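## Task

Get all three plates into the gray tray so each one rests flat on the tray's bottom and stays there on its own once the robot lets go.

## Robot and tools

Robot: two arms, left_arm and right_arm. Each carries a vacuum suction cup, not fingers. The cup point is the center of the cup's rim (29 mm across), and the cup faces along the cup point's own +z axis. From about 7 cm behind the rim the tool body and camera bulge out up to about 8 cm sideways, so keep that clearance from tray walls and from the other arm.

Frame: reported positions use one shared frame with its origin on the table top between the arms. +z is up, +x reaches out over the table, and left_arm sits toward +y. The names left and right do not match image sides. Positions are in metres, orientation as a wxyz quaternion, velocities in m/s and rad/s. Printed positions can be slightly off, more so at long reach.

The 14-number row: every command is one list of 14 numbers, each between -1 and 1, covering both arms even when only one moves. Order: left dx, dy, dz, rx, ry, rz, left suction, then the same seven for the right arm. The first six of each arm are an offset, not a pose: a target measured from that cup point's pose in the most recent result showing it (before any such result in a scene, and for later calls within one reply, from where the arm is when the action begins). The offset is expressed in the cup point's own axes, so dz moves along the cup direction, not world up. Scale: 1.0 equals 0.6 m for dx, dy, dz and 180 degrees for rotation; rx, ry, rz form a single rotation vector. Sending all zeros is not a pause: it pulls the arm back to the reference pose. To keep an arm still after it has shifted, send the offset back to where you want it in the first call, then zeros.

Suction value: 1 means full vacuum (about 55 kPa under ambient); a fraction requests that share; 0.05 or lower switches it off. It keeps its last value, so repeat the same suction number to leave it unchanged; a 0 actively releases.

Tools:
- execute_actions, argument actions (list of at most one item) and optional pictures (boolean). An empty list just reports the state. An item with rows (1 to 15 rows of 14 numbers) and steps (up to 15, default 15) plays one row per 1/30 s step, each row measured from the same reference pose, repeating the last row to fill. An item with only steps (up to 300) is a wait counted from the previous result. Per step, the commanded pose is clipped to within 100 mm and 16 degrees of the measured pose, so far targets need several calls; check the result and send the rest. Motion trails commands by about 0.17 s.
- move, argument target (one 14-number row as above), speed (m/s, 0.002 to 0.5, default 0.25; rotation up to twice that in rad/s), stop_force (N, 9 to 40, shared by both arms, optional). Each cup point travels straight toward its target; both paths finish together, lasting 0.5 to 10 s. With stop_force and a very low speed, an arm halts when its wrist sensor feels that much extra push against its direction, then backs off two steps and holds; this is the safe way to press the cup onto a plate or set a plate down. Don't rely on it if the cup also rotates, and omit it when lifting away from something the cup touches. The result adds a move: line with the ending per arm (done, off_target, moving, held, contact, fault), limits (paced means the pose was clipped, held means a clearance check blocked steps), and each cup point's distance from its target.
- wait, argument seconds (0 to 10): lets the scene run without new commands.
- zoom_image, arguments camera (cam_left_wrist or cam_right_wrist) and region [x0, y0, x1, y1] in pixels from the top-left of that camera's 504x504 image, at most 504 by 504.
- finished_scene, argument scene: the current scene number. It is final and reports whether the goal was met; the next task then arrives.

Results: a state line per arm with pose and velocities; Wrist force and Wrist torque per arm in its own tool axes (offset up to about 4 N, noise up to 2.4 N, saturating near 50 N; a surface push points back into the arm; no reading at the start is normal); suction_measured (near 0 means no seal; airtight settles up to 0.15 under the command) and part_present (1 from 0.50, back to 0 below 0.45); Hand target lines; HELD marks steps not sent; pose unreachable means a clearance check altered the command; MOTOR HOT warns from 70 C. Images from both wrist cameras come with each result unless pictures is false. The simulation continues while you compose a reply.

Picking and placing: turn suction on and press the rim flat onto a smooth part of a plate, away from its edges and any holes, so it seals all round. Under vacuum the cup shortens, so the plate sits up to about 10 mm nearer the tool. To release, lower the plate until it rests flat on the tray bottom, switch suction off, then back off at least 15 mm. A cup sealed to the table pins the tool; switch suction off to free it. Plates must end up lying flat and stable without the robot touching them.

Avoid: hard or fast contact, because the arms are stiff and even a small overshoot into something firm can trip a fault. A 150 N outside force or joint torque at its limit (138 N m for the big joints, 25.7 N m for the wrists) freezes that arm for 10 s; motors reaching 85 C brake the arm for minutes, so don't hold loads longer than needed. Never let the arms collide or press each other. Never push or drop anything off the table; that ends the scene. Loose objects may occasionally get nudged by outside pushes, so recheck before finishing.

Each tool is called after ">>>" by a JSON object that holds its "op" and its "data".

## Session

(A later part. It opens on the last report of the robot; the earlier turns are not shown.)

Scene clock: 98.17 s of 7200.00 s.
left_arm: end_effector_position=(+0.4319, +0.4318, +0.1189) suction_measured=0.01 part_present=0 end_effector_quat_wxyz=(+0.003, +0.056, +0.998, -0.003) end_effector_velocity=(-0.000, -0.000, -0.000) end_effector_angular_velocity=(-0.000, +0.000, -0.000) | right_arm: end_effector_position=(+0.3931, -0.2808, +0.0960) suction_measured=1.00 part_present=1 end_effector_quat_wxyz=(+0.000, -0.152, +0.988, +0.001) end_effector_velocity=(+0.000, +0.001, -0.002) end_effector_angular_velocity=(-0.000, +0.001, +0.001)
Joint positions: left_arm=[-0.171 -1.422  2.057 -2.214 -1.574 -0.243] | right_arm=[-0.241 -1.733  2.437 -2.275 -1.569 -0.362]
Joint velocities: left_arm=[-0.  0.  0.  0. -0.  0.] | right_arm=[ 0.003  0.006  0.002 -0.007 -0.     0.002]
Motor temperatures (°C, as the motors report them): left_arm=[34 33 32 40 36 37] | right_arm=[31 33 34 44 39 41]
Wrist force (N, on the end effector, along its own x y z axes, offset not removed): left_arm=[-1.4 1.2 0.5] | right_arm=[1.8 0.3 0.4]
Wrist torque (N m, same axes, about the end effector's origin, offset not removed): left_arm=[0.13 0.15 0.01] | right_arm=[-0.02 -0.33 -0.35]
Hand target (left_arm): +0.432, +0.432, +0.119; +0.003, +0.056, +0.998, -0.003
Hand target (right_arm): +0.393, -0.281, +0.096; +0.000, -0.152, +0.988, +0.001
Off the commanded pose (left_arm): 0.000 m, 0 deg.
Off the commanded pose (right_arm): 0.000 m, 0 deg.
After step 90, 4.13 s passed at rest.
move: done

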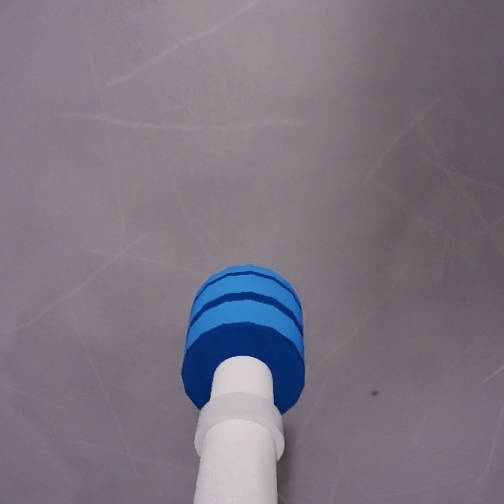

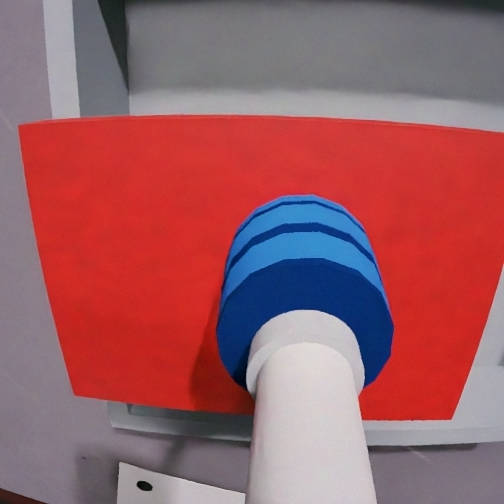

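>>> {"op": "move", "data": {"target": [0,0,0,0,0,0,0,-0.008,0.005,0.12,0,0,0,1], "speed": 0.03, "stop_force": 12}}

>>> {"op": "move", "data": {"target": [0,0,0,0,0,0,0,0,0,0.05,0,0,0,1], "speed": 0.006, "stop_force": 12}}

Scene clock: 107.67 s of 7200.00 s.
left_arm: end_effector_position=(+0.4319, +0.4318, +0.1189) suction_measured=0.01 part_present=0 end_effector_quat_wxyz=(+0.003, +0.056, +0.998, -0.003) end_effector_velocity=(-0.000, -0.000, -0.000) end_effector_angular_velocity=(+0.000, +0.000, -0.001) | right_arm: end_effector_position=(+0.3967, -0.2765, +0.0241) suction_measured=1.00 part_present=1 end_effector_quat_wxyz=(+0.000, -0.152, +0.988, +0.001) end_effector_velocity=(+0.000, +0.000, -0.001) end_effector_angular_velocity=(-0.000, -0.001, -0.000)
Joint positions: left_arm=[-0.171 -1.422  2.057 -2.214 -1.574 -0.243] | right_arm=[-0.228 -1.513  2.515 -2.574 -1.569 -0.348]
Joint velocities: left_arm=[-0.001 -0.     0.    -0.    -0.     0.   ] | right_arm=[ 0.     0.006  0.001 -0.008 -0.     0.001]
Motor temperatures (°C, as the motors report them): left_arm=[34 33 32 40 36 37] | right_arm=[31 33 34 44 39 41]
Wrist force (N, on the end effector, along its own x y z axes, offset not removed): left_arm=[1.2 2.6 -0.7] | right_arm=[0.6 0.9 -1.1]
Wrist torque (N m, same axes, about the end effector's origin, offset not removed): left_arm=[0.29 -0.25 0.09] | right_arm=[0.02 -0.18 -0.29]
Hand target (left_arm): +0.432, +0.432, +0.119; +0.003, +0.056, +0.998, -0.003
Hand target (right_arm): +0.397, -0.276, +0.024; +0.000, -0.152, +0.988, +0.001
Off the commanded pose (left_arm): 0.000 m, 0 deg.
Off the commanded pose (right_arm): 0.000 m, 0 deg.
After step 90, 3.77 s passed at rest.
move: done

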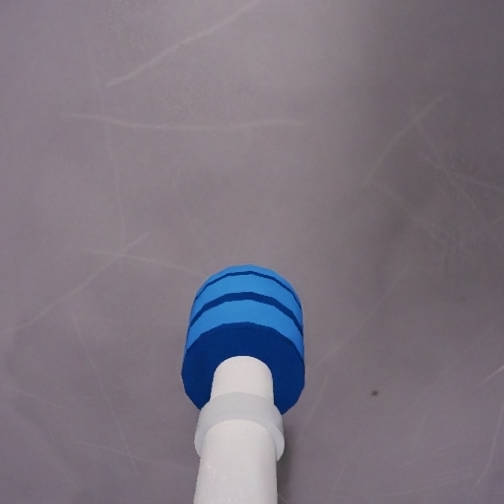

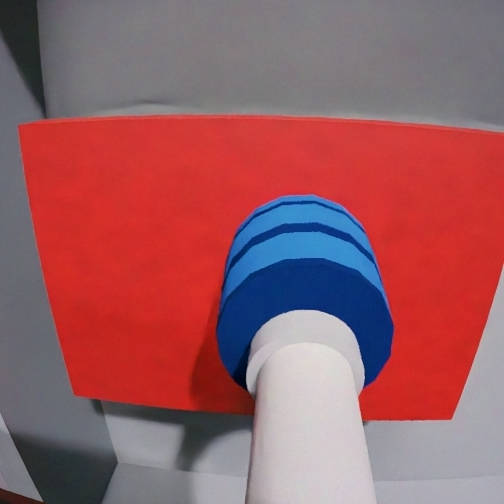

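Scene clock: 111.60 s of 7200.00 s.
left_arm: end_effector_position=(+0.4319, +0.4318, +0.1189) suction_measured=0.01 part_present=0 end_effector_quat_wxyz=(+0.003, +0.056, +0.998, -0.003) end_effector_velocity=(-0.000, +0.000, -0.000) end_effector_angular_velocity=(+0.000, +0.000, +0.001) | right_arm: end_effector_position=(+0.3967, -0.2765, +0.0027) suction_measured=1.00 part_present=1 end_effector_quat_wxyz=(+0.000, -0.152, +0.988, +0.001) end_effector_velocity=(-0.001, -0.000, +0.001) end_effector_angular_velocity=(+0.000, +0.004, -0.000)
Joint positions: left_arm=[-0.171 -1.422  2.057 -2.214 -1.574 -0.243] | right_arm=[-0.228 -1.437  2.534 -2.667 -1.569 -0.348]
Joint velocities: left_arm=[ 0.001 -0.     0.     0.    -0.     0.   ] | right_arm=[-0.001 -0.006 -0.002  0.011 -0.    -0.001]
Motor temperatures (°C, as the motors report them): left_arm=[34 33 32 40 36 37] | right_arm=[31 33 34 44 39 41]
Wrist force (N, on the end effector, along its own x y z axes, offset not removed): left_arm=[-1.5 -0.1 1.1] | right_arm=[0.4 1.2 -23.7]
Wrist torque (N m, same axes, about the end effector's origin, offset not removed): left_arm=[-0.11 0.36 -0.06] | right_arm=[0.19 -0.61 -0.29]
Hand target (left_arm): +0.432, +0.432, +0.119; +0.003, +0.056, +0.998, -0.003
Hand target (right_arm): +0.397, -0.276, +0.003; +0.000, -0.152, +0.988, +0.001
Off the commanded pose (left_arm): 0.000 m, 0 deg.
Off the commanded pose (right_arm): 0.009 m, 0 deg.
move: contact (right_arm)

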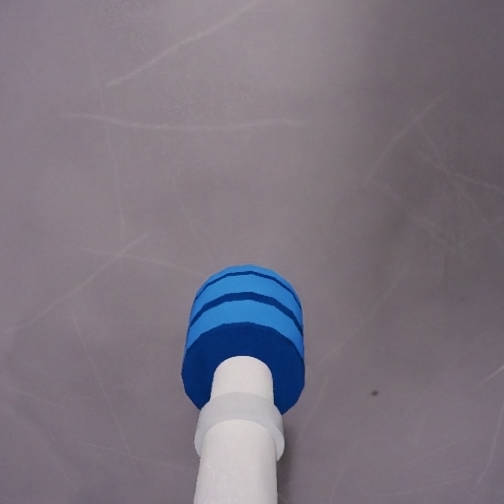

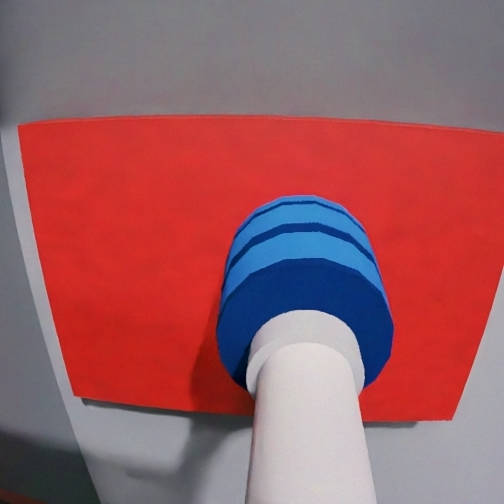

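>>> {"op": "execute_actions", "data": {"actions": [{"rows":[[0,0,0,0,0,0,0,0,0,0,0,0,0,0]]}], "pictures": false}}

>>> {"op": "move", "data": {"target": [0,0,0,0,0,0,0,0,0,-0.3,0,0,0,0]}}

>>> {"op": "move", "data": {"target": [0,0,0,0,0,0,0,-0.05,0.545,0.1,0,0,0,0]}}

Scene clock: 117.50 s of 7200.00 s.
left_arm: end_effector_position=(+0.4319, +0.4318, +0.1189) suction_measured=0.01 part_present=0 end_effector_quat_wxyz=(+0.003, +0.056, +0.998, -0.003) end_effector_velocity=(-0.000, -0.000, -0.000) end_effector_angular_velocity=(+0.000, -0.000, -0.001) | right_arm: end_effector_position=(+0.3967, -0.2765, +0.0027) suction_measured=0.00 part_present=0 end_effector_quat_wxyz=(+0.000, -0.152, +0.988, +0.001) end_effector_velocity=(+0.000, -0.000, +0.000) end_effector_angular_velocity=(+0.000, -0.001, -0.001)
Joint positions: left_arm=[-0.171 -1.422  2.057 -2.214 -1.574 -0.243] | right_arm=[-0.228 -1.437  2.534 -2.667 -1.569 -0.348]
Joint velocities: left_arm=[-0.001 -0.     0.    -0.     0.    -0.   ] | right_arm=[-0.001 -0.     0.    -0.     0.    -0.   ]
Motor temperatures (°C, as the motors report them): left_arm=[34 33 32 40 36 37] | right_arm=[31 33 34 44 39 41]
Wrist force (N, on the end effector, along its own x y z axes, offset not removed): left_arm=[1.9 -0.2 3.1] | right_arm=[1.8 2.3 -35.6]
Wrist torque (N m, same axes, about the end effector's origin, offset not removed): left_arm=[-0.13 -0.21 0.21] | right_arm=[0.07 -0.14 -0.13]
Hand target (left_arm): +0.432, +0.432, +0.119; +0.003, +0.056, +0.998, -0.003
Hand target (right_arm): +0.397, -0.276, +0.003; +0.000, -0.152, +0.988, +0.001
Off the commanded pose (left_arm): 0.000 m, 0 deg.
Off the commanded pose (right_arm): 0.000 m, 0 deg.
Steps of this call (steps 1 to 90: nothing new was sent; then 2.40 s passed at rest; steps 91 to 105: all 15 steps of this action). Readings (end_effector_position | what the end effector reports):
91: left_arm (+0.4319, +0.4318, +0.1189) | right_arm (+0.3967, -0.2765, +0.0030) | left_arm suction_measured=0.01 part_present=0 | right_arm suction_measured=0.66 part_present=1
92: left_arm (+0.4319, +0.4318, +0.1189) | right_arm (+0.3968, -0.2765, +0.0030) | left_arm suction_measured=0.01 part_present=0 | right_arm suction_measured=0.00 part_present=0
94: left_arm (+0.4319, +0.4318, +0.1189) | right_arm (+0.3969, -0.2765, +0.0030) | left_arm suction_measured=0.01 part_present=0 | right_arm suction_measured=0.00 part_present=0
98: left_arm (+0.4319, +0.4318, +0.1189) | right_arm (+0.3968, -0.2765, +0.0029) | left_arm suction_measured=0.01 part_present=0 | right_arm suction_measured=0.00 part_present=0
105: the state above

Scene clock: 119.07 s of 7200.00 s.
left_arm: end_effector_position=(+0.4319, +0.4318, +0.1189) suction_measured=0.01 part_present=0 end_effector_quat_wxyz=(+0.003, +0.056, +0.998, -0.003) end_effector_velocity=(-0.000, +0.000, -0.000) end_effector_angular_velocity=(+0.000, +0.000, +0.001) | right_arm: end_effector_position=(+0.3968, -0.2765, +0.1828) suction_measured=0.00 part_present=0 end_effector_quat_wxyz=(+0.000, -0.152, +0.988, +0.001) end_effector_velocity=(-0.000, +0.000, +0.002) end_effector_angular_velocity=(+0.000, +0.001, -0.001)
Joint positions: left_arm=[-0.171 -1.422  2.057 -2.214 -1.574 -0.243] | right_arm=[-0.228 -1.87   2.273 -1.974 -1.569 -0.348]
Joint velocities: left_arm=[ 0. -0.  0. -0.  0. -0.] | right_arm=[ 0.    -0.003 -0.004  0.007  0.     0.001]
Motor temperatures (°C, as the motors report them): left_arm=[34 33 32 40 36 37] | right_arm=[31 33 34 44 39 41]
Wrist force (N, on the end effector, along its own x y z axes, offset not removed): left_arm=[0.0 0.5 1.6] | right_arm=[1.4 -1.0 1.3]
Wrist torque (N m, same axes, about the end effector's origin, offset not removed): left_arm=[-0.19 -0.20 -0.07] | right_arm=[-0.15 -0.34 -0.15]
Hand target (left_arm): +0.432, +0.432, +0.119; +0.003, +0.056, +0.998, -0.003
Hand target (right_arm): +0.397, -0.276, +0.183; +0.000, -0.152, +0.988, +0.001
Off the commanded pose (left_arm): 0.000 m, 0 deg.
Off the commanded pose (right_arm): 0.000 m, 0 deg.
move: done

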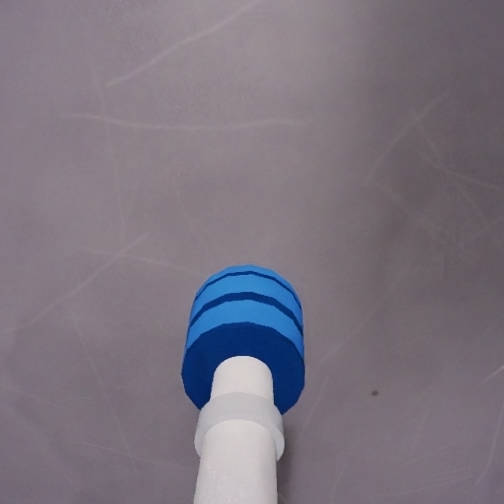

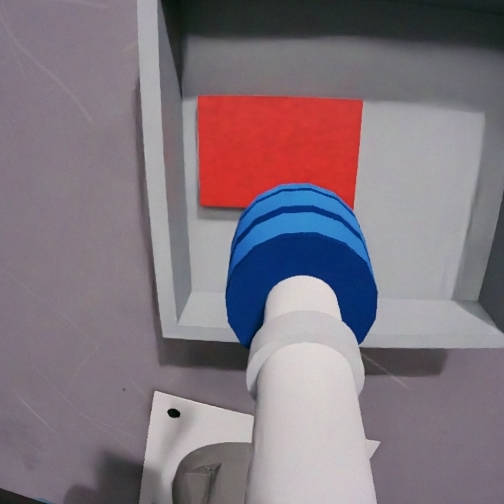

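Scene clock: 121.00 s of 7200.00 s.
left_arm: end_effector_position=(+0.4319, +0.4318, +0.1189) suction_measured=0.01 part_present=0 end_effector_quat_wxyz=(+0.003, +0.056, +0.998, -0.003) end_effector_velocity=(+0.000, +0.000, -0.000) end_effector_angular_velocity=(+0.000, +0.000, +0.000) | right_arm: end_effector_position=(+0.3269, +0.0447, +0.1225) suction_measured=0.00 part_present=0 end_effector_quat_wxyz=(-0.000, -0.152, +0.988, +0.001) end_effector_velocity=(+0.000, +0.002, -0.001) end_effector_angular_velocity=(-0.002, +0.001, +0.001)
Joint positions: left_arm=[-0.171 -1.422  2.057 -2.214 -1.574 -0.243] | right_arm=[ 0.573 -1.385  1.998 -2.184 -1.569  0.453]
Joint velocities: left_arm=[0.001 0.    0.    0.    0.    0.   ] | right_arm=[ 0.002  0.005 -0.005  0.001 -0.001  0.001]
Motor temperatures (°C, as the motors report them): left_arm=[34 33 32 40 36 37] | right_arm=[31 33 34 44 39 41]
Wrist force (N, on the end effector, along its own x y z axes, offset not removed): left_arm=[-1.6 -0.4 -0.4] | right_arm=[2.3 1.0 -0.8]
Wrist torque (N m, same axes, about the end effector's origin, offset not removed): left_arm=[-0.06 0.34 0.14] | right_arm=[0.04 -0.50 -0.23]
Hand target (left_arm): +0.432, +0.432, +0.119; +0.003, +0.056, +0.998, -0.003
Hand target (right_arm): +0.327, +0.045, +0.122; -0.000, -0.152, +0.988, +0.001
Off the commanded pose (left_arm): 0.000 m, 0 deg.
Off the commanded pose (right_arm): 0.001 m, 0 deg.
move: done

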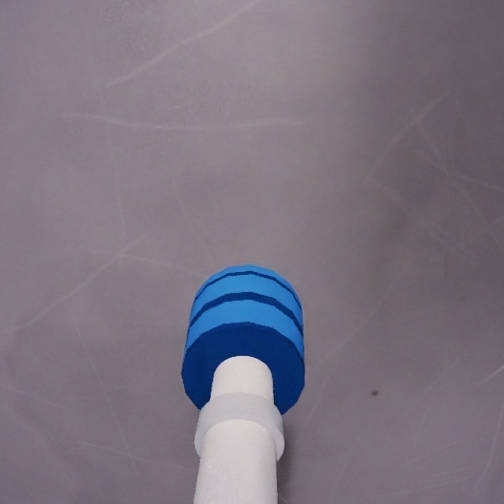

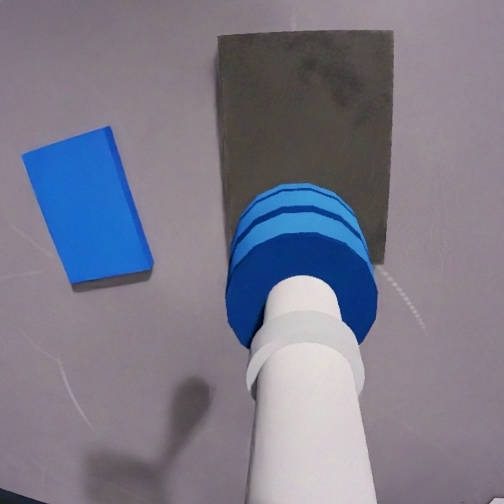

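>>> {"op": "move", "data": {"target": [0,0,0,0,0,0,0,0.05,-0.545,-0.1,0,0,0,0]}}

>>> {"op": "move", "data": {"target": [0,0,0,0,0,0,0,0,0,0.29,0,0,0,1], "speed": 0.08}}

>>> {"op": "move", "data": {"target": [0,0,0,0,0,0,0,0,0.02,0,0,0,0,1], "speed": 0.004, "stop_force": 10}}

>>> {"op": "move", "data": {"target": [0,0,0,0,0,0,0,0,-0.002,0.006,0,0,0,1], "speed": 0.005}}

>>> {"op": "execute_actions", "data": {"actions": [{"rows":[[0,0,0,0,0,0,0,0,0,0,0,0,0,0]]}], "pictures": false}}

>>> {"op": "move", "data": {"target": [0,0,0,0,0,0,0,0,0,-0.3,0,0,0,0]}}

>>> {"op": "move", "data": {"target": [0,0,0,0,0,0,0,-0.06,0.52,0.1,0,0,0,0]}}

>>> {"op": "move", "data": {"target": [0,0,0,0,0,0,0,0,0,0.16,0,0,0,1]}}

>>> {"op": "move", "data": {"target": [0,0,0,0,0,0,0,0,0,0.06,0,0,0,1], "speed": 0.01, "stop_force": 12}}

Scene clock: 140.40 s of 7200.00 s.
left_arm: end_effector_position=(+0.4319, +0.4318, +0.1189) suction_measured=0.01 part_present=0 end_effector_quat_wxyz=(+0.003, +0.056, +0.998, -0.003) end_effector_velocity=(+0.000, -0.000, +0.000) end_effector_angular_velocity=(-0.000, -0.000, -0.000) | right_arm: end_effector_position=(+0.3968, -0.2765, +0.1828) suction_measured=0.00 part_present=0 end_effector_quat_wxyz=(+0.000, -0.152, +0.988, +0.001) end_effector_velocity=(+0.001, -0.002, +0.000) end_effector_angular_velocity=(+0.001, +0.000, -0.001)
Joint positions: left_arm=[-0.171 -1.422  2.057 -2.214 -1.574 -0.243] | right_arm=[-0.228 -1.87   2.273 -1.974 -1.569 -0.348]
Joint velocities: left_arm=[ 0.  0. -0. -0. -0.  0.] | right_arm=[-0.007 -0.    -0.001  0.001  0.001 -0.005]
Motor temperatures (°C, as the motors report them): left_arm=[34 33 32 40 36 37] | right_arm=[31 33 34 44 39 41]
Wrist force (N, on the end effector, along its own x y z axes, offset not removed): left_arm=[-1.2 0.7 1.0] | right_arm=[4.3 -1.8 -3.1]
Wrist torque (N m, same axes, about the end effector's origin, offset not removed): left_arm=[-0.13 0.17 0.09] | right_arm=[-0.26 -0.67 -0.20]
Hand target (left_arm): +0.432, +0.432, +0.119; +0.003, +0.056, +0.998, -0.003
Hand target (right_arm): +0.397, -0.277, +0.183; +0.000, -0.152, +0.988, +0.001
Off the commanded pose (left_arm): 0.000 m, 0 deg.
Off the commanded pose (right_arm): 0.001 m, 0 deg.
After step 90, 14.43 s passed at rest.
move: done

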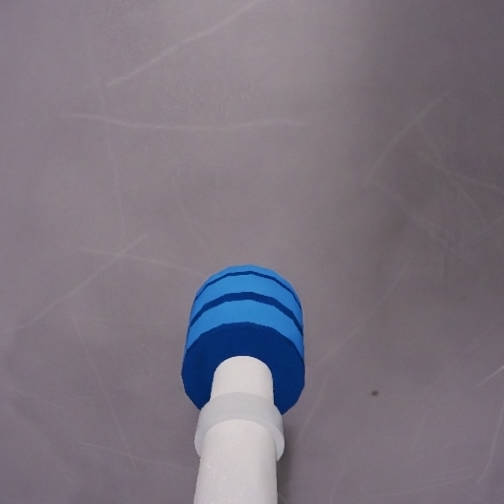

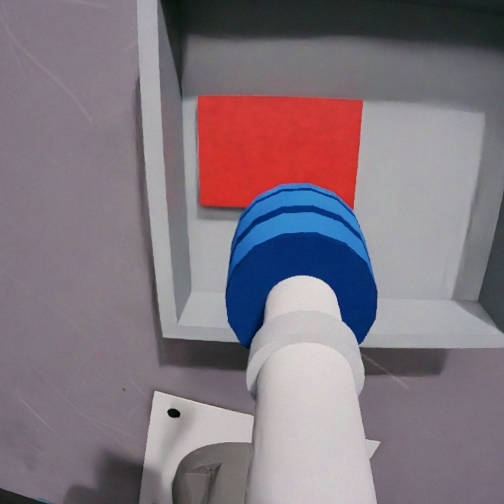

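Scene clock: 143.03 s of 7200.00 s.
left_arm: end_effector_position=(+0.4319, +0.4318, +0.1189) suction_measured=0.01 part_present=0 end_effector_quat_wxyz=(+0.003, +0.056, +0.998, -0.003) end_effector_velocity=(-0.000, -0.000, -0.000) end_effector_angular_velocity=(-0.000, +0.000, -0.001) | right_arm: end_effector_position=(+0.3967, -0.2765, +0.0087) suction_measured=0.45 part_present=0 end_effector_quat_wxyz=(+0.000, -0.152, +0.988, +0.001) end_effector_velocity=(+0.000, -0.000, -0.002) end_effector_angular_velocity=(-0.000, -0.000, -0.002)
Joint positions: left_arm=[-0.171 -1.422  2.057 -2.214 -1.574 -0.243] | right_arm=[-0.228 -1.459  2.529 -2.641 -1.569 -0.348]
Joint velocities: left_arm=[-0.001 -0.     0.    -0.    -0.    -0.   ] | right_arm=[-0.001  0.008  0.001 -0.009 -0.     0.001]
Motor temperatures (°C, as the motors report them): left_arm=[34 33 32 40 36 37] | right_arm=[31 33 34 44 39 41]
Wrist force (N, on the end effector, along its own x y z axes, offset not removed): left_arm=[-1.2 2.1 2.4] | right_arm=[4.0 0.2 0.4]
Wrist torque (N m, same axes, about the end effector's origin, offset not removed): left_arm=[-0.16 0.10 -0.04] | right_arm=[-0.07 -0.69 -0.26]
Hand target (left_arm): +0.432, +0.432, +0.119; +0.003, +0.056, +0.998, -0.003
Hand target (right_arm): +0.397, -0.277, +0.009; +0.000, -0.152, +0.988, +0.001
Off the commanded pose (left_arm): 0.000 m, 0 deg.
Off the commanded pose (right_arm): 0.000 m, 0 deg.
move: done

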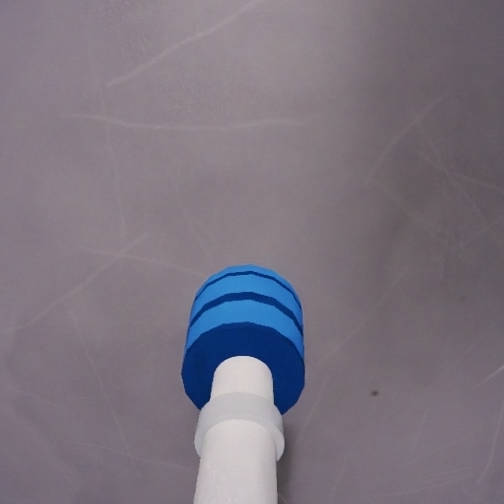

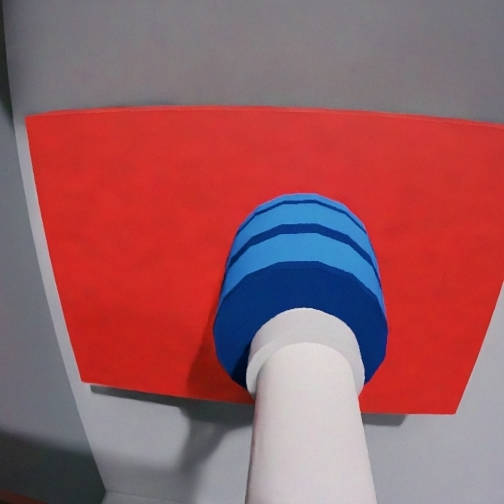

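Scene clock: 146.27 s of 7200.00 s.
left_arm: end_effector_position=(+0.4319, +0.4318, +0.1189) suction_measured=0.01 part_present=0 end_effector_quat_wxyz=(+0.003, +0.056, +0.998, -0.003) end_effector_velocity=(+0.000, +0.000, +0.000) end_effector_angular_velocity=(+0.000, -0.000, +0.001) | right_arm: end_effector_position=(+0.3931, -0.2651, +0.0087) suction_measured=1.00 part_present=1 end_effector_quat_wxyz=(+0.000, -0.152, +0.988, +0.001) end_effector_velocity=(-0.001, +0.001, -0.000) end_effector_angular_velocity=(+0.000, +0.001, +0.000)
Joint positions: left_arm=[-0.171 -1.422  2.057 -2.214 -1.574 -0.243] | right_arm=[-0.194 -1.458  2.528 -2.641 -1.569 -0.315]
Joint velocities: left_arm=[ 0. -0. -0.  0.  0. -0.] | right_arm=[ 0.003  0.001 -0.     0.     0.     0.003]
Motor temperatures (°C, as the motors report them): left_arm=[34 33 32 40 36 37] | right_arm=[31 33 34 44 39 41]
Wrist force (N, on the end effector, along its own x y z axes, offset not removed): left_arm=[1.3 2.8 -0.1] | right_arm=[2.0 1.8 0.9]
Wrist torque (N m, same axes, about the end effector's origin, offset not removed): left_arm=[0.31 -0.07 0.00] | right_arm=[0.11 -0.45 -0.09]
Hand target (left_arm): +0.432, +0.432, +0.119; +0.003, +0.056, +0.998, -0.003
Hand target (right_arm): +0.393, -0.265, +0.009; +0.000, -0.152, +0.988, +0.001
Off the commanded pose (left_arm): 0.000 m, 0 deg.
Off the commanded pose (right_arm): 0.000 m, 0 deg.
move: done

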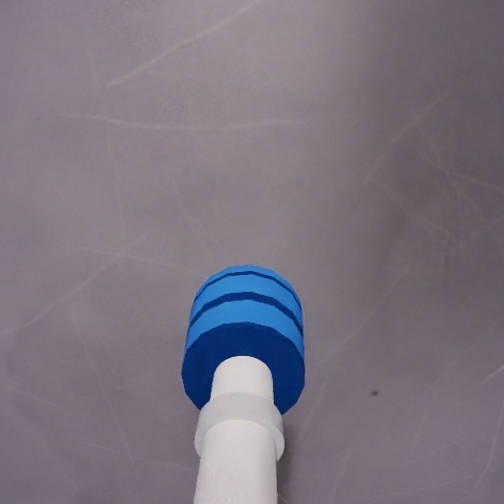

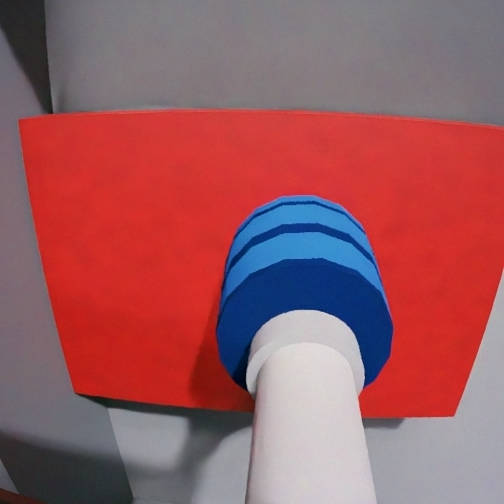

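Scene clock: 147.23 s of 7200.00 s.
left_arm: end_effector_position=(+0.4319, +0.4318, +0.1189) suction_measured=0.01 part_present=0 end_effector_quat_wxyz=(+0.003, +0.056, +0.998, -0.003) end_effector_velocity=(+0.000, +0.000, +0.000) end_effector_angular_velocity=(+0.000, +0.000, +0.001) | right_arm: end_effector_position=(+0.3935, -0.2662, +0.0052) suction_measured=1.00 part_present=1 end_effector_quat_wxyz=(+0.000, -0.152, +0.988, +0.001) end_effector_velocity=(-0.000, +0.000, -0.001) end_effector_angular_velocity=(+0.000, +0.001, +0.003)
Joint positions: left_arm=[-0.171 -1.422  2.057 -2.214 -1.574 -0.243] | right_arm=[-0.198 -1.446  2.531 -2.656 -1.569 -0.318]
Joint velocities: left_arm=[ 0.001 -0.    -0.     0.     0.    -0.   ] | right_arm=[ 0.     0.003  0.001 -0.004  0.    -0.003]
Motor temperatures (°C, as the motors report them): left_arm=[34 33 32 40 36 37] | right_arm=[31 33 34 44 39 41]
Wrist force (N, on the end effector, along its own x y z axes, offset not removed): left_arm=[3.4 -0.1 2.4] | right_arm=[1.8 0.0 2.4]
Wrist torque (N m, same axes, about the end effector's origin, offset not removed): left_arm=[-0.18 -0.18 0.09] | right_arm=[-0.01 -0.40 -0.23]
Hand target (left_arm): +0.432, +0.432, +0.119; +0.003, +0.056, +0.998, -0.003
Hand target (right_arm): +0.393, -0.266, +0.005; +0.000, -0.152, +0.988, +0.001
Off the commanded pose (left_arm): 0.000 m, 0 deg.
Off the commanded pose (right_arm): 0.000 m, 0 deg.
move: done

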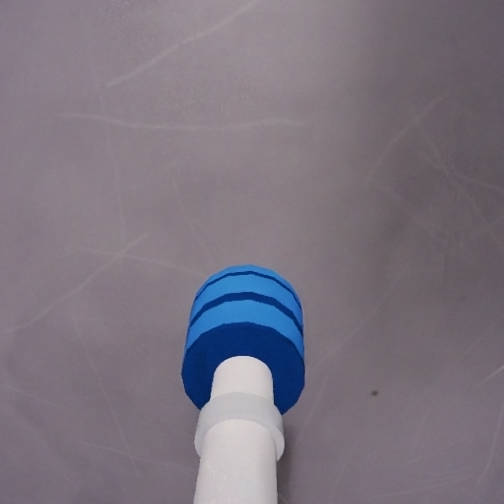

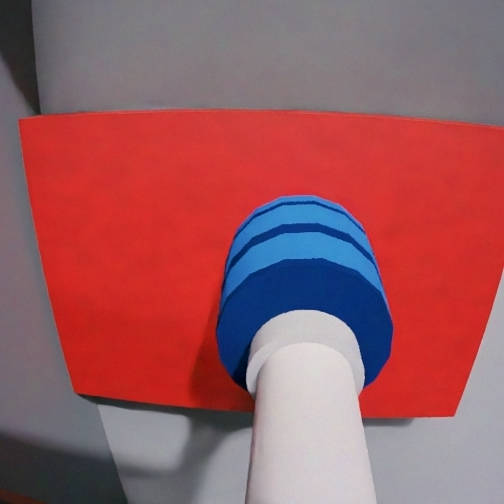

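Scene clock: 147.73 s of 7200.00 s.
left_arm: end_effector_position=(+0.4319, +0.4318, +0.1189) suction_measured=0.01 part_present=0 end_effector_quat_wxyz=(+0.003, +0.056, +0.998, -0.003) end_effector_velocity=(+0.000, +0.001, -0.000) end_effector_angular_velocity=(+0.000, +0.000, +0.001) | right_arm: end_effector_position=(+0.3935, -0.2662, +0.0052) suction_measured=0.00 part_present=0 end_effector_quat_wxyz=(+0.000, -0.152, +0.988, +0.001) end_effector_velocity=(-0.000, +0.000, +0.000) end_effector_angular_velocity=(+0.000, -0.000, -0.000)
Joint positions: left_arm=[-0.171 -1.422  2.057 -2.214 -1.574 -0.243] | right_arm=[-0.198 -1.445  2.531 -2.656 -1.569 -0.318]
Joint velocities: left_arm=[ 0.002 -0.     0.     0.     0.     0.   ] | right_arm=[ 0. -0.  0. -0.  0.  0.]
Motor temperatures (°C, as the motors report them): left_arm=[34 33 32 40 36 37] | right_arm=[31 33 34 44 39 41]
Wrist force (N, on the end effector, along its own x y z axes, offset not removed): left_arm=[0.1 1.6 -1.7] | right_arm=[0.4 -0.1 -7.9]
Wrist torque (N m, same axes, about the end effector's origin, offset not removed): left_arm=[0.22 0.07 0.03] | right_arm=[-0.08 -0.17 -0.16]
Hand target (left_arm): +0.432, +0.432, +0.119; +0.003, +0.056, +0.998, -0.003
Hand target (right_arm): +0.393, -0.266, +0.005; +0.000, -0.152, +0.988, +0.001
Off the commanded pose (left_arm): 0.000 m, 0 deg.
Off the commanded pose (right_arm): 0.000 m, 0 deg.
Steps of this call (steps 1 to 15: all 15 steps of this action). Readings (end_effector_position | what the end effector reports):
1: left_arm (+0.4319, +0.4318, +0.1189) | right_arm (+0.3935, -0.2662, +0.0052) | left_arm suction_measured=0.01 part_present=0 | right_arm suction_measured=0.66 part_present=1
2: left_arm (+0.4319, +0.4318, +0.1189) | right_arm (+0.3935, -0.2662, +0.0052) | left_arm suction_measured=0.01 part_present=0 | right_arm suction_measured=0.01 part_present=0
4: left_arm (+0.4319, +0.4318, +0.1189) | right_arm (+0.3935, -0.2662, +0.0052) | left_arm suction_measured=0.01 part_present=0 | right_arm suction_measured=0.00 part_present=0
8: left_arm (+0.4319, +0.4318, +0.1189) | right_arm (+0.3935, -0.2662, +0.0052) | left_arm suction_measured=0.01 part_present=0 | right_arm suction_measured=0.00 part_present=0
15: the state above

Scene clock: 149.30 s of 7200.00 s.
left_arm: end_effector_position=(+0.4319, +0.4318, +0.1189) suction_measured=0.01 part_present=0 end_effector_quat_wxyz=(+0.003, +0.056, +0.998, -0.003) end_effector_velocity=(+0.000, +0.000, -0.000) end_effector_angular_velocity=(+0.000, -0.000, +0.001) | right_arm: end_effector_position=(+0.3935, -0.2662, +0.1853) suction_measured=0.00 part_present=0 end_effector_quat_wxyz=(+0.000, -0.152, +0.988, +0.001) end_effector_velocity=(-0.000, +0.000, +0.002) end_effector_angular_velocity=(+0.000, +0.001, +0.001)
Joint positions: left_arm=[-0.171 -1.422  2.057 -2.214 -1.574 -0.243] | right_arm=[-0.198 -1.871  2.267 -1.967 -1.569 -0.318]
Joint velocities: left_arm=[ 0.001  0.    -0.    -0.     0.    -0.   ] | right_arm=[ 0.    -0.003 -0.004  0.007  0.    -0.   ]
Motor temperatures (°C, as the motors report them): left_arm=[34 33 32 40 36 37] | right_arm=[31 33 34 44 39 41]
Wrist force (N, on the end effector, along its own x y z axes, offset not removed): left_arm=[2.4 1.6 -0.6] | right_arm=[1.8 0.3 0.2]
Wrist torque (N m, same axes, about the end effector's origin, offset not removed): left_arm=[0.04 -0.48 0.05] | right_arm=[-0.02 -0.41 -0.16]
Hand target (left_arm): +0.432, +0.432, +0.119; +0.003, +0.056, +0.998, -0.003
Hand target (right_arm): +0.394, -0.266, +0.185; +0.000, -0.152, +0.988, +0.001
Off the commanded pose (left_arm): 0.000 m, 0 deg.
Off the commanded pose (right_arm): 0.000 m, 0 deg.
move: done

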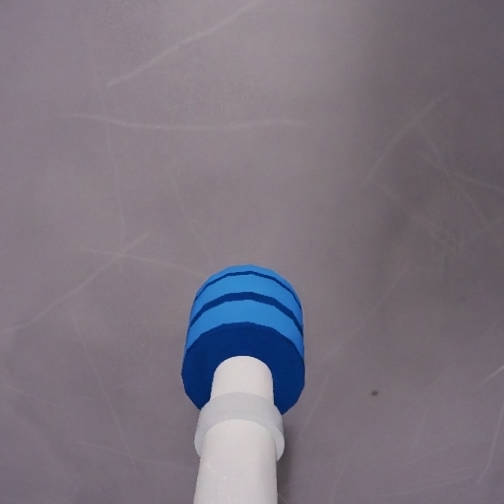

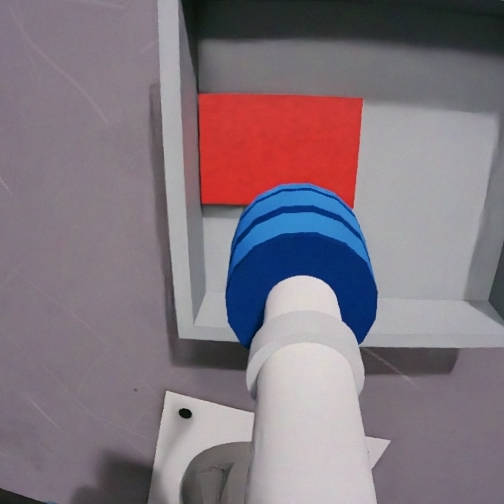

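Scene clock: 151.17 s of 7200.00 s.
left_arm: end_effector_position=(+0.4319, +0.4318, +0.1189) suction_measured=0.01 part_present=0 end_effector_quat_wxyz=(+0.003, +0.056, +0.998, -0.003) end_effector_velocity=(+0.000, -0.000, +0.000) end_effector_angular_velocity=(+0.000, -0.000, -0.000) | right_arm: end_effector_position=(+0.3338, +0.0424, +0.1250) suction_measured=0.00 part_present=0 end_effector_quat_wxyz=(-0.000, -0.152, +0.988, +0.001) end_effector_velocity=(-0.000, +0.002, -0.001) end_effector_angular_velocity=(-0.001, +0.001, -0.000)
Joint positions: left_arm=[-0.171 -1.422  2.057 -2.214 -1.574 -0.243] | right_arm=[ 0.56  -1.385  1.99  -2.176 -1.569  0.44 ]
Joint velocities: left_arm=[-0.  0. -0.  0.  0.  0.] | right_arm=[ 0.004  0.005 -0.005  0.001 -0.     0.004]
Motor temperatures (°C, as the motors report them): left_arm=[34 33 32 40 36 37] | right_arm=[31 33 34 44 39 41]
Wrist force (N, on the end effector, along its own x y z axes, offset not removed): left_arm=[2.7 3.6 0.2] | right_arm=[3.7 0.9 -0.8]
Wrist torque (N m, same axes, about the end effector's origin, offset not removed): left_arm=[0.47 -0.21 0.12] | right_arm=[0.14 -0.63 0.04]
Hand target (left_arm): +0.432, +0.432, +0.119; +0.003, +0.056, +0.998, -0.003
Hand target (right_arm): +0.334, +0.043, +0.125; -0.000, -0.152, +0.988, +0.001
Off the commanded pose (left_arm): 0.000 m, 0 deg.
Off the commanded pose (right_arm): 0.001 m, 0 deg.
move: done

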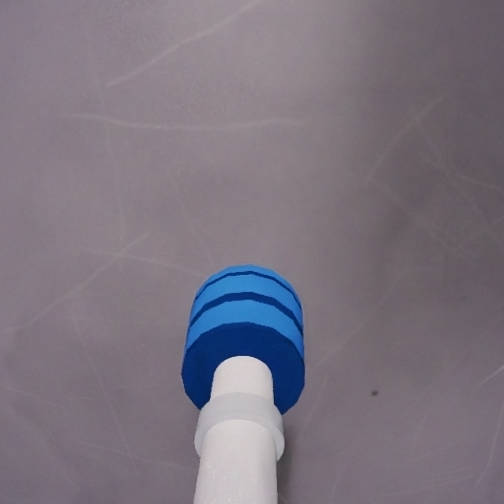

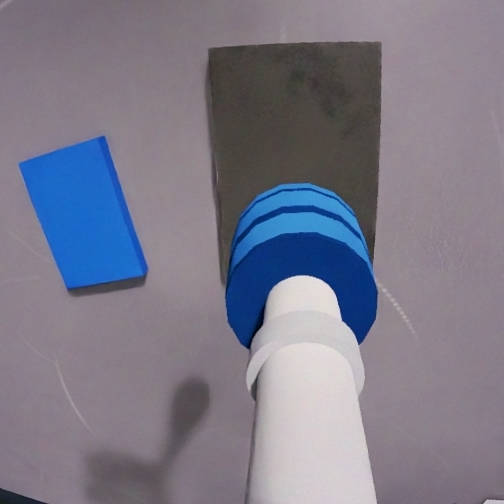

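Scene clock: 152.13 s of 7200.00 s.
left_arm: end_effector_position=(+0.4319, +0.4318, +0.1189) suction_measured=0.01 part_present=0 end_effector_quat_wxyz=(+0.003, +0.056, +0.998, -0.003) end_effector_velocity=(+0.000, -0.000, +0.000) end_effector_angular_velocity=(+0.000, -0.000, -0.001) | right_arm: end_effector_position=(+0.3338, +0.0423, +0.0291) suction_measured=0.00 part_present=0 end_effector_quat_wxyz=(-0.000, -0.152, +0.988, +0.001) end_effector_velocity=(+0.000, +0.000, -0.002) end_effector_angular_velocity=(+0.001, +0.000, +0.000)
Joint positions: left_arm=[-0.171 -1.422  2.057 -2.214 -1.574 -0.243] | right_arm=[ 0.56  -1.215  2.085 -2.441 -1.569  0.44 ]
Joint velocities: left_arm=[-0.001 -0.    -0.    -0.     0.     0.   ] | right_arm=[-0.     0.005  0.    -0.006  0.001 -0.   ]
Motor temperatures (°C, as the motors report them): left_arm=[34 33 32 40 36 37] | right_arm=[31 33 34 44 39 41]
Wrist force (N, on the end effector, along its own x y z axes, offset not removed): left_arm=[-0.1 -1.0 -1.7] | right_arm=[0.9 1.6 -0.2]
Wrist torque (N m, same axes, about the end effector's origin, offset not removed): left_arm=[-0.31 0.17 0.11] | right_arm=[0.04 -0.24 -0.19]
Hand target (left_arm): +0.432, +0.432, +0.119; +0.003, +0.056, +0.998, -0.003
Hand target (right_arm): +0.334, +0.042, +0.029; -0.000, -0.152, +0.988, +0.001
Off the commanded pose (left_arm): 0.000 m, 0 deg.
Off the commanded pose (right_arm): 0.000 m, 0 deg.
move: done

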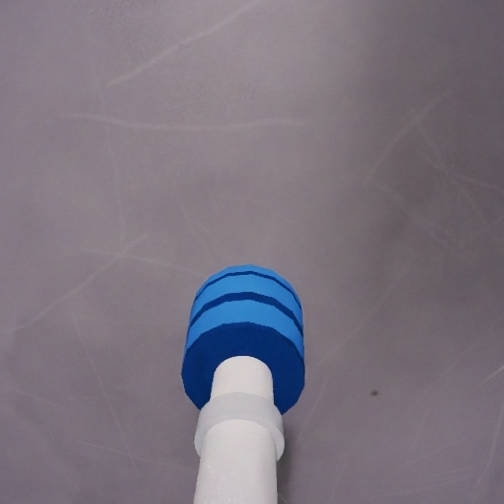

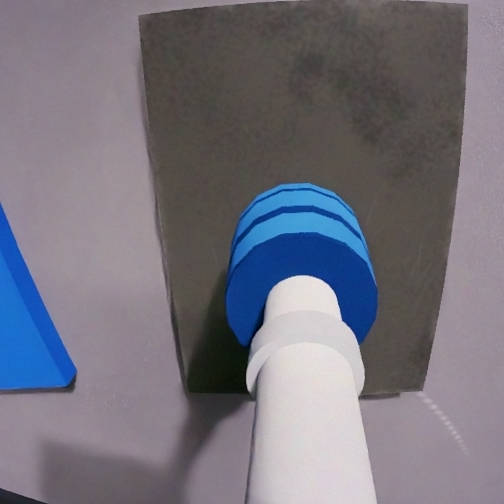

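Scene clock: 155.57 s of 7200.00 s.
left_arm: end_effector_position=(+0.4319, +0.4318, +0.1189) suction_measured=0.01 part_present=0 end_effector_quat_wxyz=(+0.003, +0.056, +0.998, -0.003) end_effector_velocity=(-0.000, -0.000, +0.000) end_effector_angular_velocity=(-0.001, +0.000, -0.000) | right_arm: end_effector_position=(+0.3337, +0.0422, -0.0015) suction_measured=0.99 part_present=1 end_effector_quat_wxyz=(-0.000, -0.152, +0.988, +0.001) end_effector_velocity=(-0.001, -0.001, +0.002) end_effector_angular_velocity=(-0.004, +0.004, -0.001)
Joint positions: left_arm=[-0.171 -1.422  2.057 -2.214 -1.574 -0.243] | right_arm=[ 0.56  -1.149  2.102 -2.524 -1.569  0.44 ]
Joint velocities: left_arm=[-0.     0.    -0.     0.    -0.001  0.   ] | right_arm=[ 0.    -0.005 -0.001  0.012  0.     0.001]
Motor temperatures (°C, as the motors report them): left_arm=[34 33 32 40 36 37] | right_arm=[31 33 34 44 39 41]
Wrist force (N, on the end effector, along its own x y z axes, offset not removed): left_arm=[-1.0 0.9 4.7] | right_arm=[-2.7 1.5 -25.1]
Wrist torque (N m, same axes, about the end effector's origin, offset not removed): left_arm=[-0.03 0.52 -0.25] | right_arm=[-0.12 -0.36 -0.16]
Hand target (left_arm): +0.432, +0.432, +0.119; +0.003, +0.056, +0.998, -0.003
Hand target (right_arm): +0.334, +0.042, -0.001; -0.000, -0.152, +0.988, +0.001
Off the commanded pose (left_arm): 0.000 m, 0 deg.
Off the commanded pose (right_arm): 0.005 m, 0 deg.
move: contact (right_arm)

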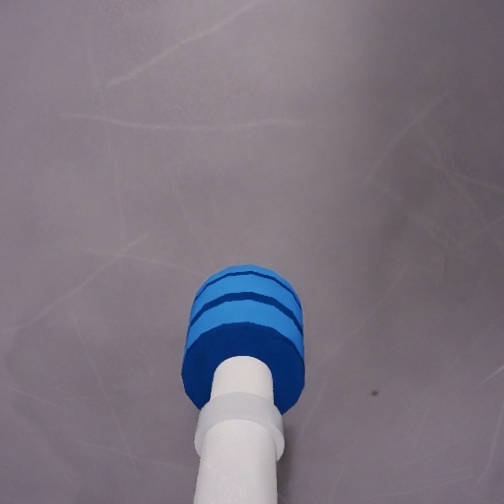

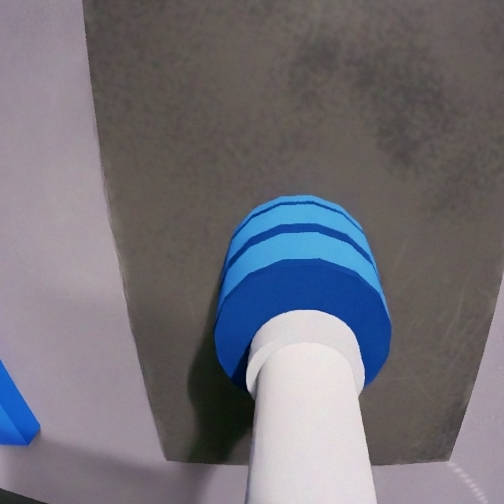

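>>> {"op": "move", "data": {"target": [0,0,0,0,0,0,0,0,0,-0.25,0,0,0,1]}}

>>> {"op": "move", "data": {"target": [0,0,0,0,0,0,0,0.122,-0.675,0,0,0,0.018,1]}}

>>> {"op": "move", "data": {"target": [0,0,0,0,0,0,0,0,0,0.2,0,0,0,1], "speed": 0.03, "stop_force": 10}}

Scene clock: 167.17 s of 7200.00 s.
left_arm: end_effector_position=(+0.4319, +0.4318, +0.1189) suction_measured=0.01 part_present=0 end_effector_quat_wxyz=(+0.003, +0.056, +0.998, -0.003) end_effector_velocity=(+0.000, -0.001, +0.000) end_effector_angular_velocity=(-0.000, -0.000, -0.001) | right_arm: end_effector_position=(+0.3338, +0.0423, +0.1485) suction_measured=1.00 part_present=1 end_effector_quat_wxyz=(-0.000, -0.152, +0.988, +0.001) end_effector_velocity=(-0.000, -0.000, +0.002) end_effector_angular_velocity=(-0.001, +0.000, +0.001)
Joint positions: left_arm=[-0.171 -1.422  2.057 -2.214 -1.574 -0.243] | right_arm=[ 0.56  -1.418  1.958 -2.112 -1.569  0.44 ]
Joint velocities: left_arm=[-0.001 -0.    -0.    -0.    -0.    -0.   ] | right_arm=[ 0.001 -0.003 -0.003  0.007 -0.001  0.   ]
Motor temperatures (°C, as the motors report them): left_arm=[34 33 32 40 36 37] | right_arm=[31 33 34 44 39 41]
Wrist force (N, on the end effector, along its own x y z axes, offset not removed): left_arm=[-1.9 4.6 2.4] | right_arm=[2.8 1.6 -0.3]
Wrist torque (N m, same axes, about the end effector's origin, offset not removed): left_arm=[0.46 0.53 0.06] | right_arm=[0.05 -0.53 -0.22]
Hand target (left_arm): +0.432, +0.432, +0.119; +0.003, +0.056, +0.998, -0.003
Hand target (right_arm): +0.334, +0.042, +0.149; -0.000, -0.152, +0.988, +0.001
Off the commanded pose (left_arm): 0.000 m, 0 deg.
Off the commanded pose (right_arm): 0.000 m, 0 deg.
After step 90, 7.43 s passed at rest.
move: done

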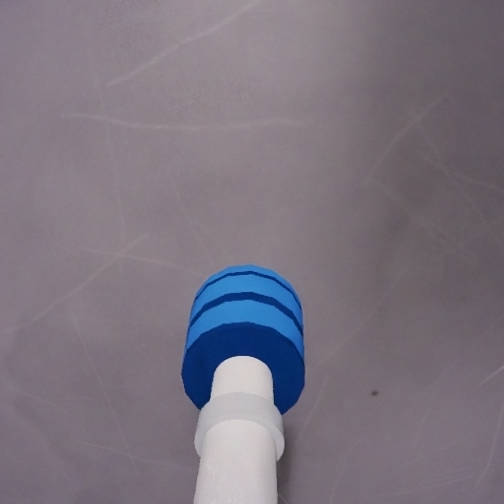

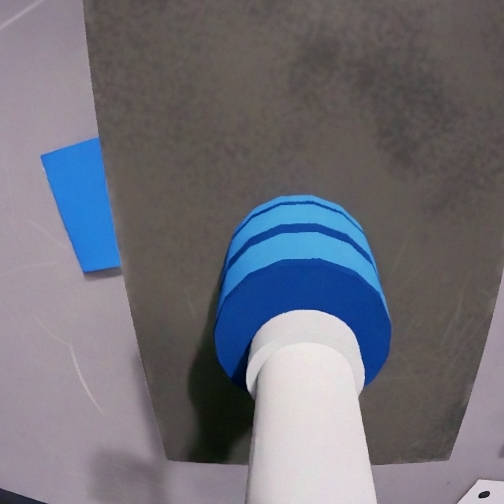

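Scene clock: 169.43 s of 7200.00 s.
left_arm: end_effector_position=(+0.4319, +0.4318, +0.1189) suction_measured=0.01 part_present=0 end_effector_quat_wxyz=(+0.003, +0.056, +0.998, -0.003) end_effector_velocity=(+0.000, +0.000, +0.000) end_effector_angular_velocity=(+0.000, -0.000, +0.001) | right_arm: end_effector_position=(+0.3859, -0.3664, +0.1488) suction_measured=1.00 part_present=1 end_effector_quat_wxyz=(+0.000, -0.124, +0.992, +0.001) end_effector_velocity=(+0.001, -0.002, -0.000) end_effector_angular_velocity=(+0.001, -0.001, -0.002)
Joint positions: left_arm=[-0.171 -1.422  2.057 -2.214 -1.574 -0.243] | right_arm=[-0.512 -1.917  2.398 -2.052 -1.569 -0.576]
Joint velocities: left_arm=[ 0.001  0.    -0.     0.     0.     0.   ] | right_arm=[-0.007  0.001 -0.    -0.001  0.001 -0.005]
Motor temperatures (°C, as the motors report them): left_arm=[34 33 32 40 36 37] | right_arm=[31 33 34 44 39 41]
Wrist force (N, on the end effector, along its own x y z axes, offset not removed): left_arm=[7.4 0.8 3.4] | right_arm=[2.3 -0.4 1.3]
Wrist torque (N m, same axes, about the end effector's origin, offset not removed): left_arm=[0.10 -1.05 0.15] | right_arm=[-0.14 -0.46 -0.31]
Hand target (left_arm): +0.432, +0.432, +0.119; +0.003, +0.056, +0.998, -0.003
Hand target (right_arm): +0.386, -0.367, +0.149; +0.000, -0.124, +0.992, +0.001
Off the commanded pose (left_arm): 0.000 m, 0 deg.
Off the commanded pose (right_arm): 0.001 m, 0 deg.
move: done

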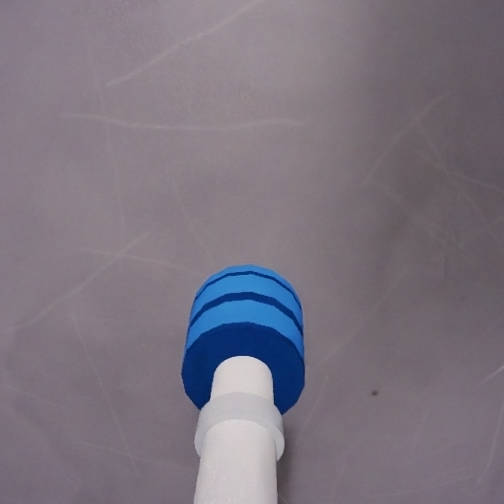

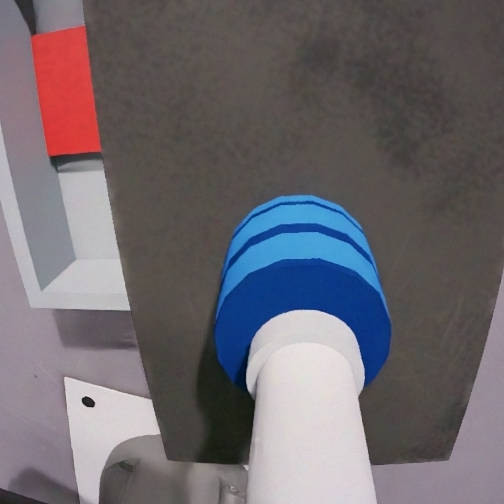

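Scene clock: 173.77 s of 7200.00 s.
left_arm: end_effector_position=(+0.4319, +0.4318, +0.1189) suction_measured=0.01 part_present=0 end_effector_quat_wxyz=(+0.003, +0.056, +0.998, -0.003) end_effector_velocity=(-0.000, -0.000, -0.000) end_effector_angular_velocity=(-0.000, +0.000, -0.001) | right_arm: end_effector_position=(+0.3859, -0.3664, +0.0288) suction_measured=1.00 part_present=1 end_effector_quat_wxyz=(+0.000, -0.124, +0.992, +0.001) end_effector_velocity=(+0.000, -0.000, -0.002) end_effector_angular_velocity=(-0.000, -0.000, -0.002)
Joint positions: left_arm=[-0.171 -1.422  2.057 -2.214 -1.574 -0.243] | right_arm=[-0.512 -1.604  2.587 -2.554 -1.569 -0.576]
Joint velocities: left_arm=[-0.  0.  0. -0. -0.  0.] | right_arm=[-0.001  0.008  0.002 -0.01  -0.     0.002]
Motor temperatures (°C, as the motors report them): left_arm=[34 33 32 40 36 37] | right_arm=[31 33 34 44 39 41]
Wrist force (N, on the end effector, along its own x y z axes, offset not removed): left_arm=[-3.1 1.3 -0.5] | right_arm=[4.3 0.6 0.1]
Wrist torque (N m, same axes, about the end effector's origin, offset not removed): left_arm=[0.08 0.54 0.11] | right_arm=[-0.09 -0.81 -0.12]
Hand target (left_arm): +0.432, +0.432, +0.119; +0.003, +0.056, +0.998, -0.003
Hand target (right_arm): +0.386, -0.366, +0.029; +0.000, -0.124, +0.992, +0.001
Off the commanded pose (left_arm): 0.000 m, 0 deg.
Off the commanded pose (right_arm): 0.000 m, 0 deg.
move: done

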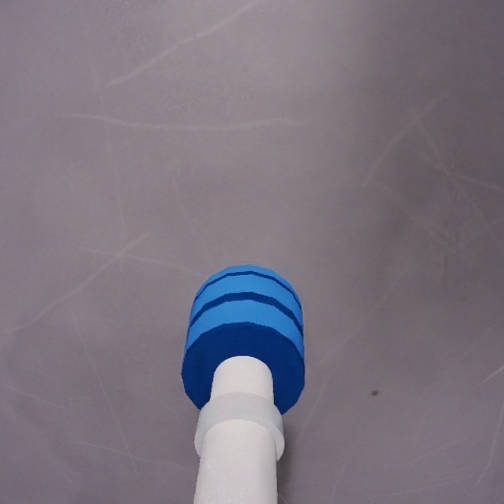

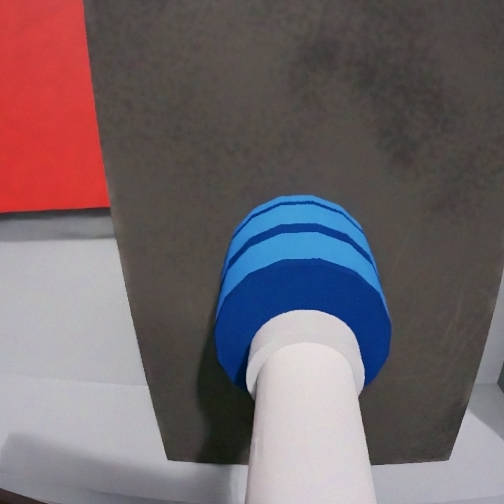

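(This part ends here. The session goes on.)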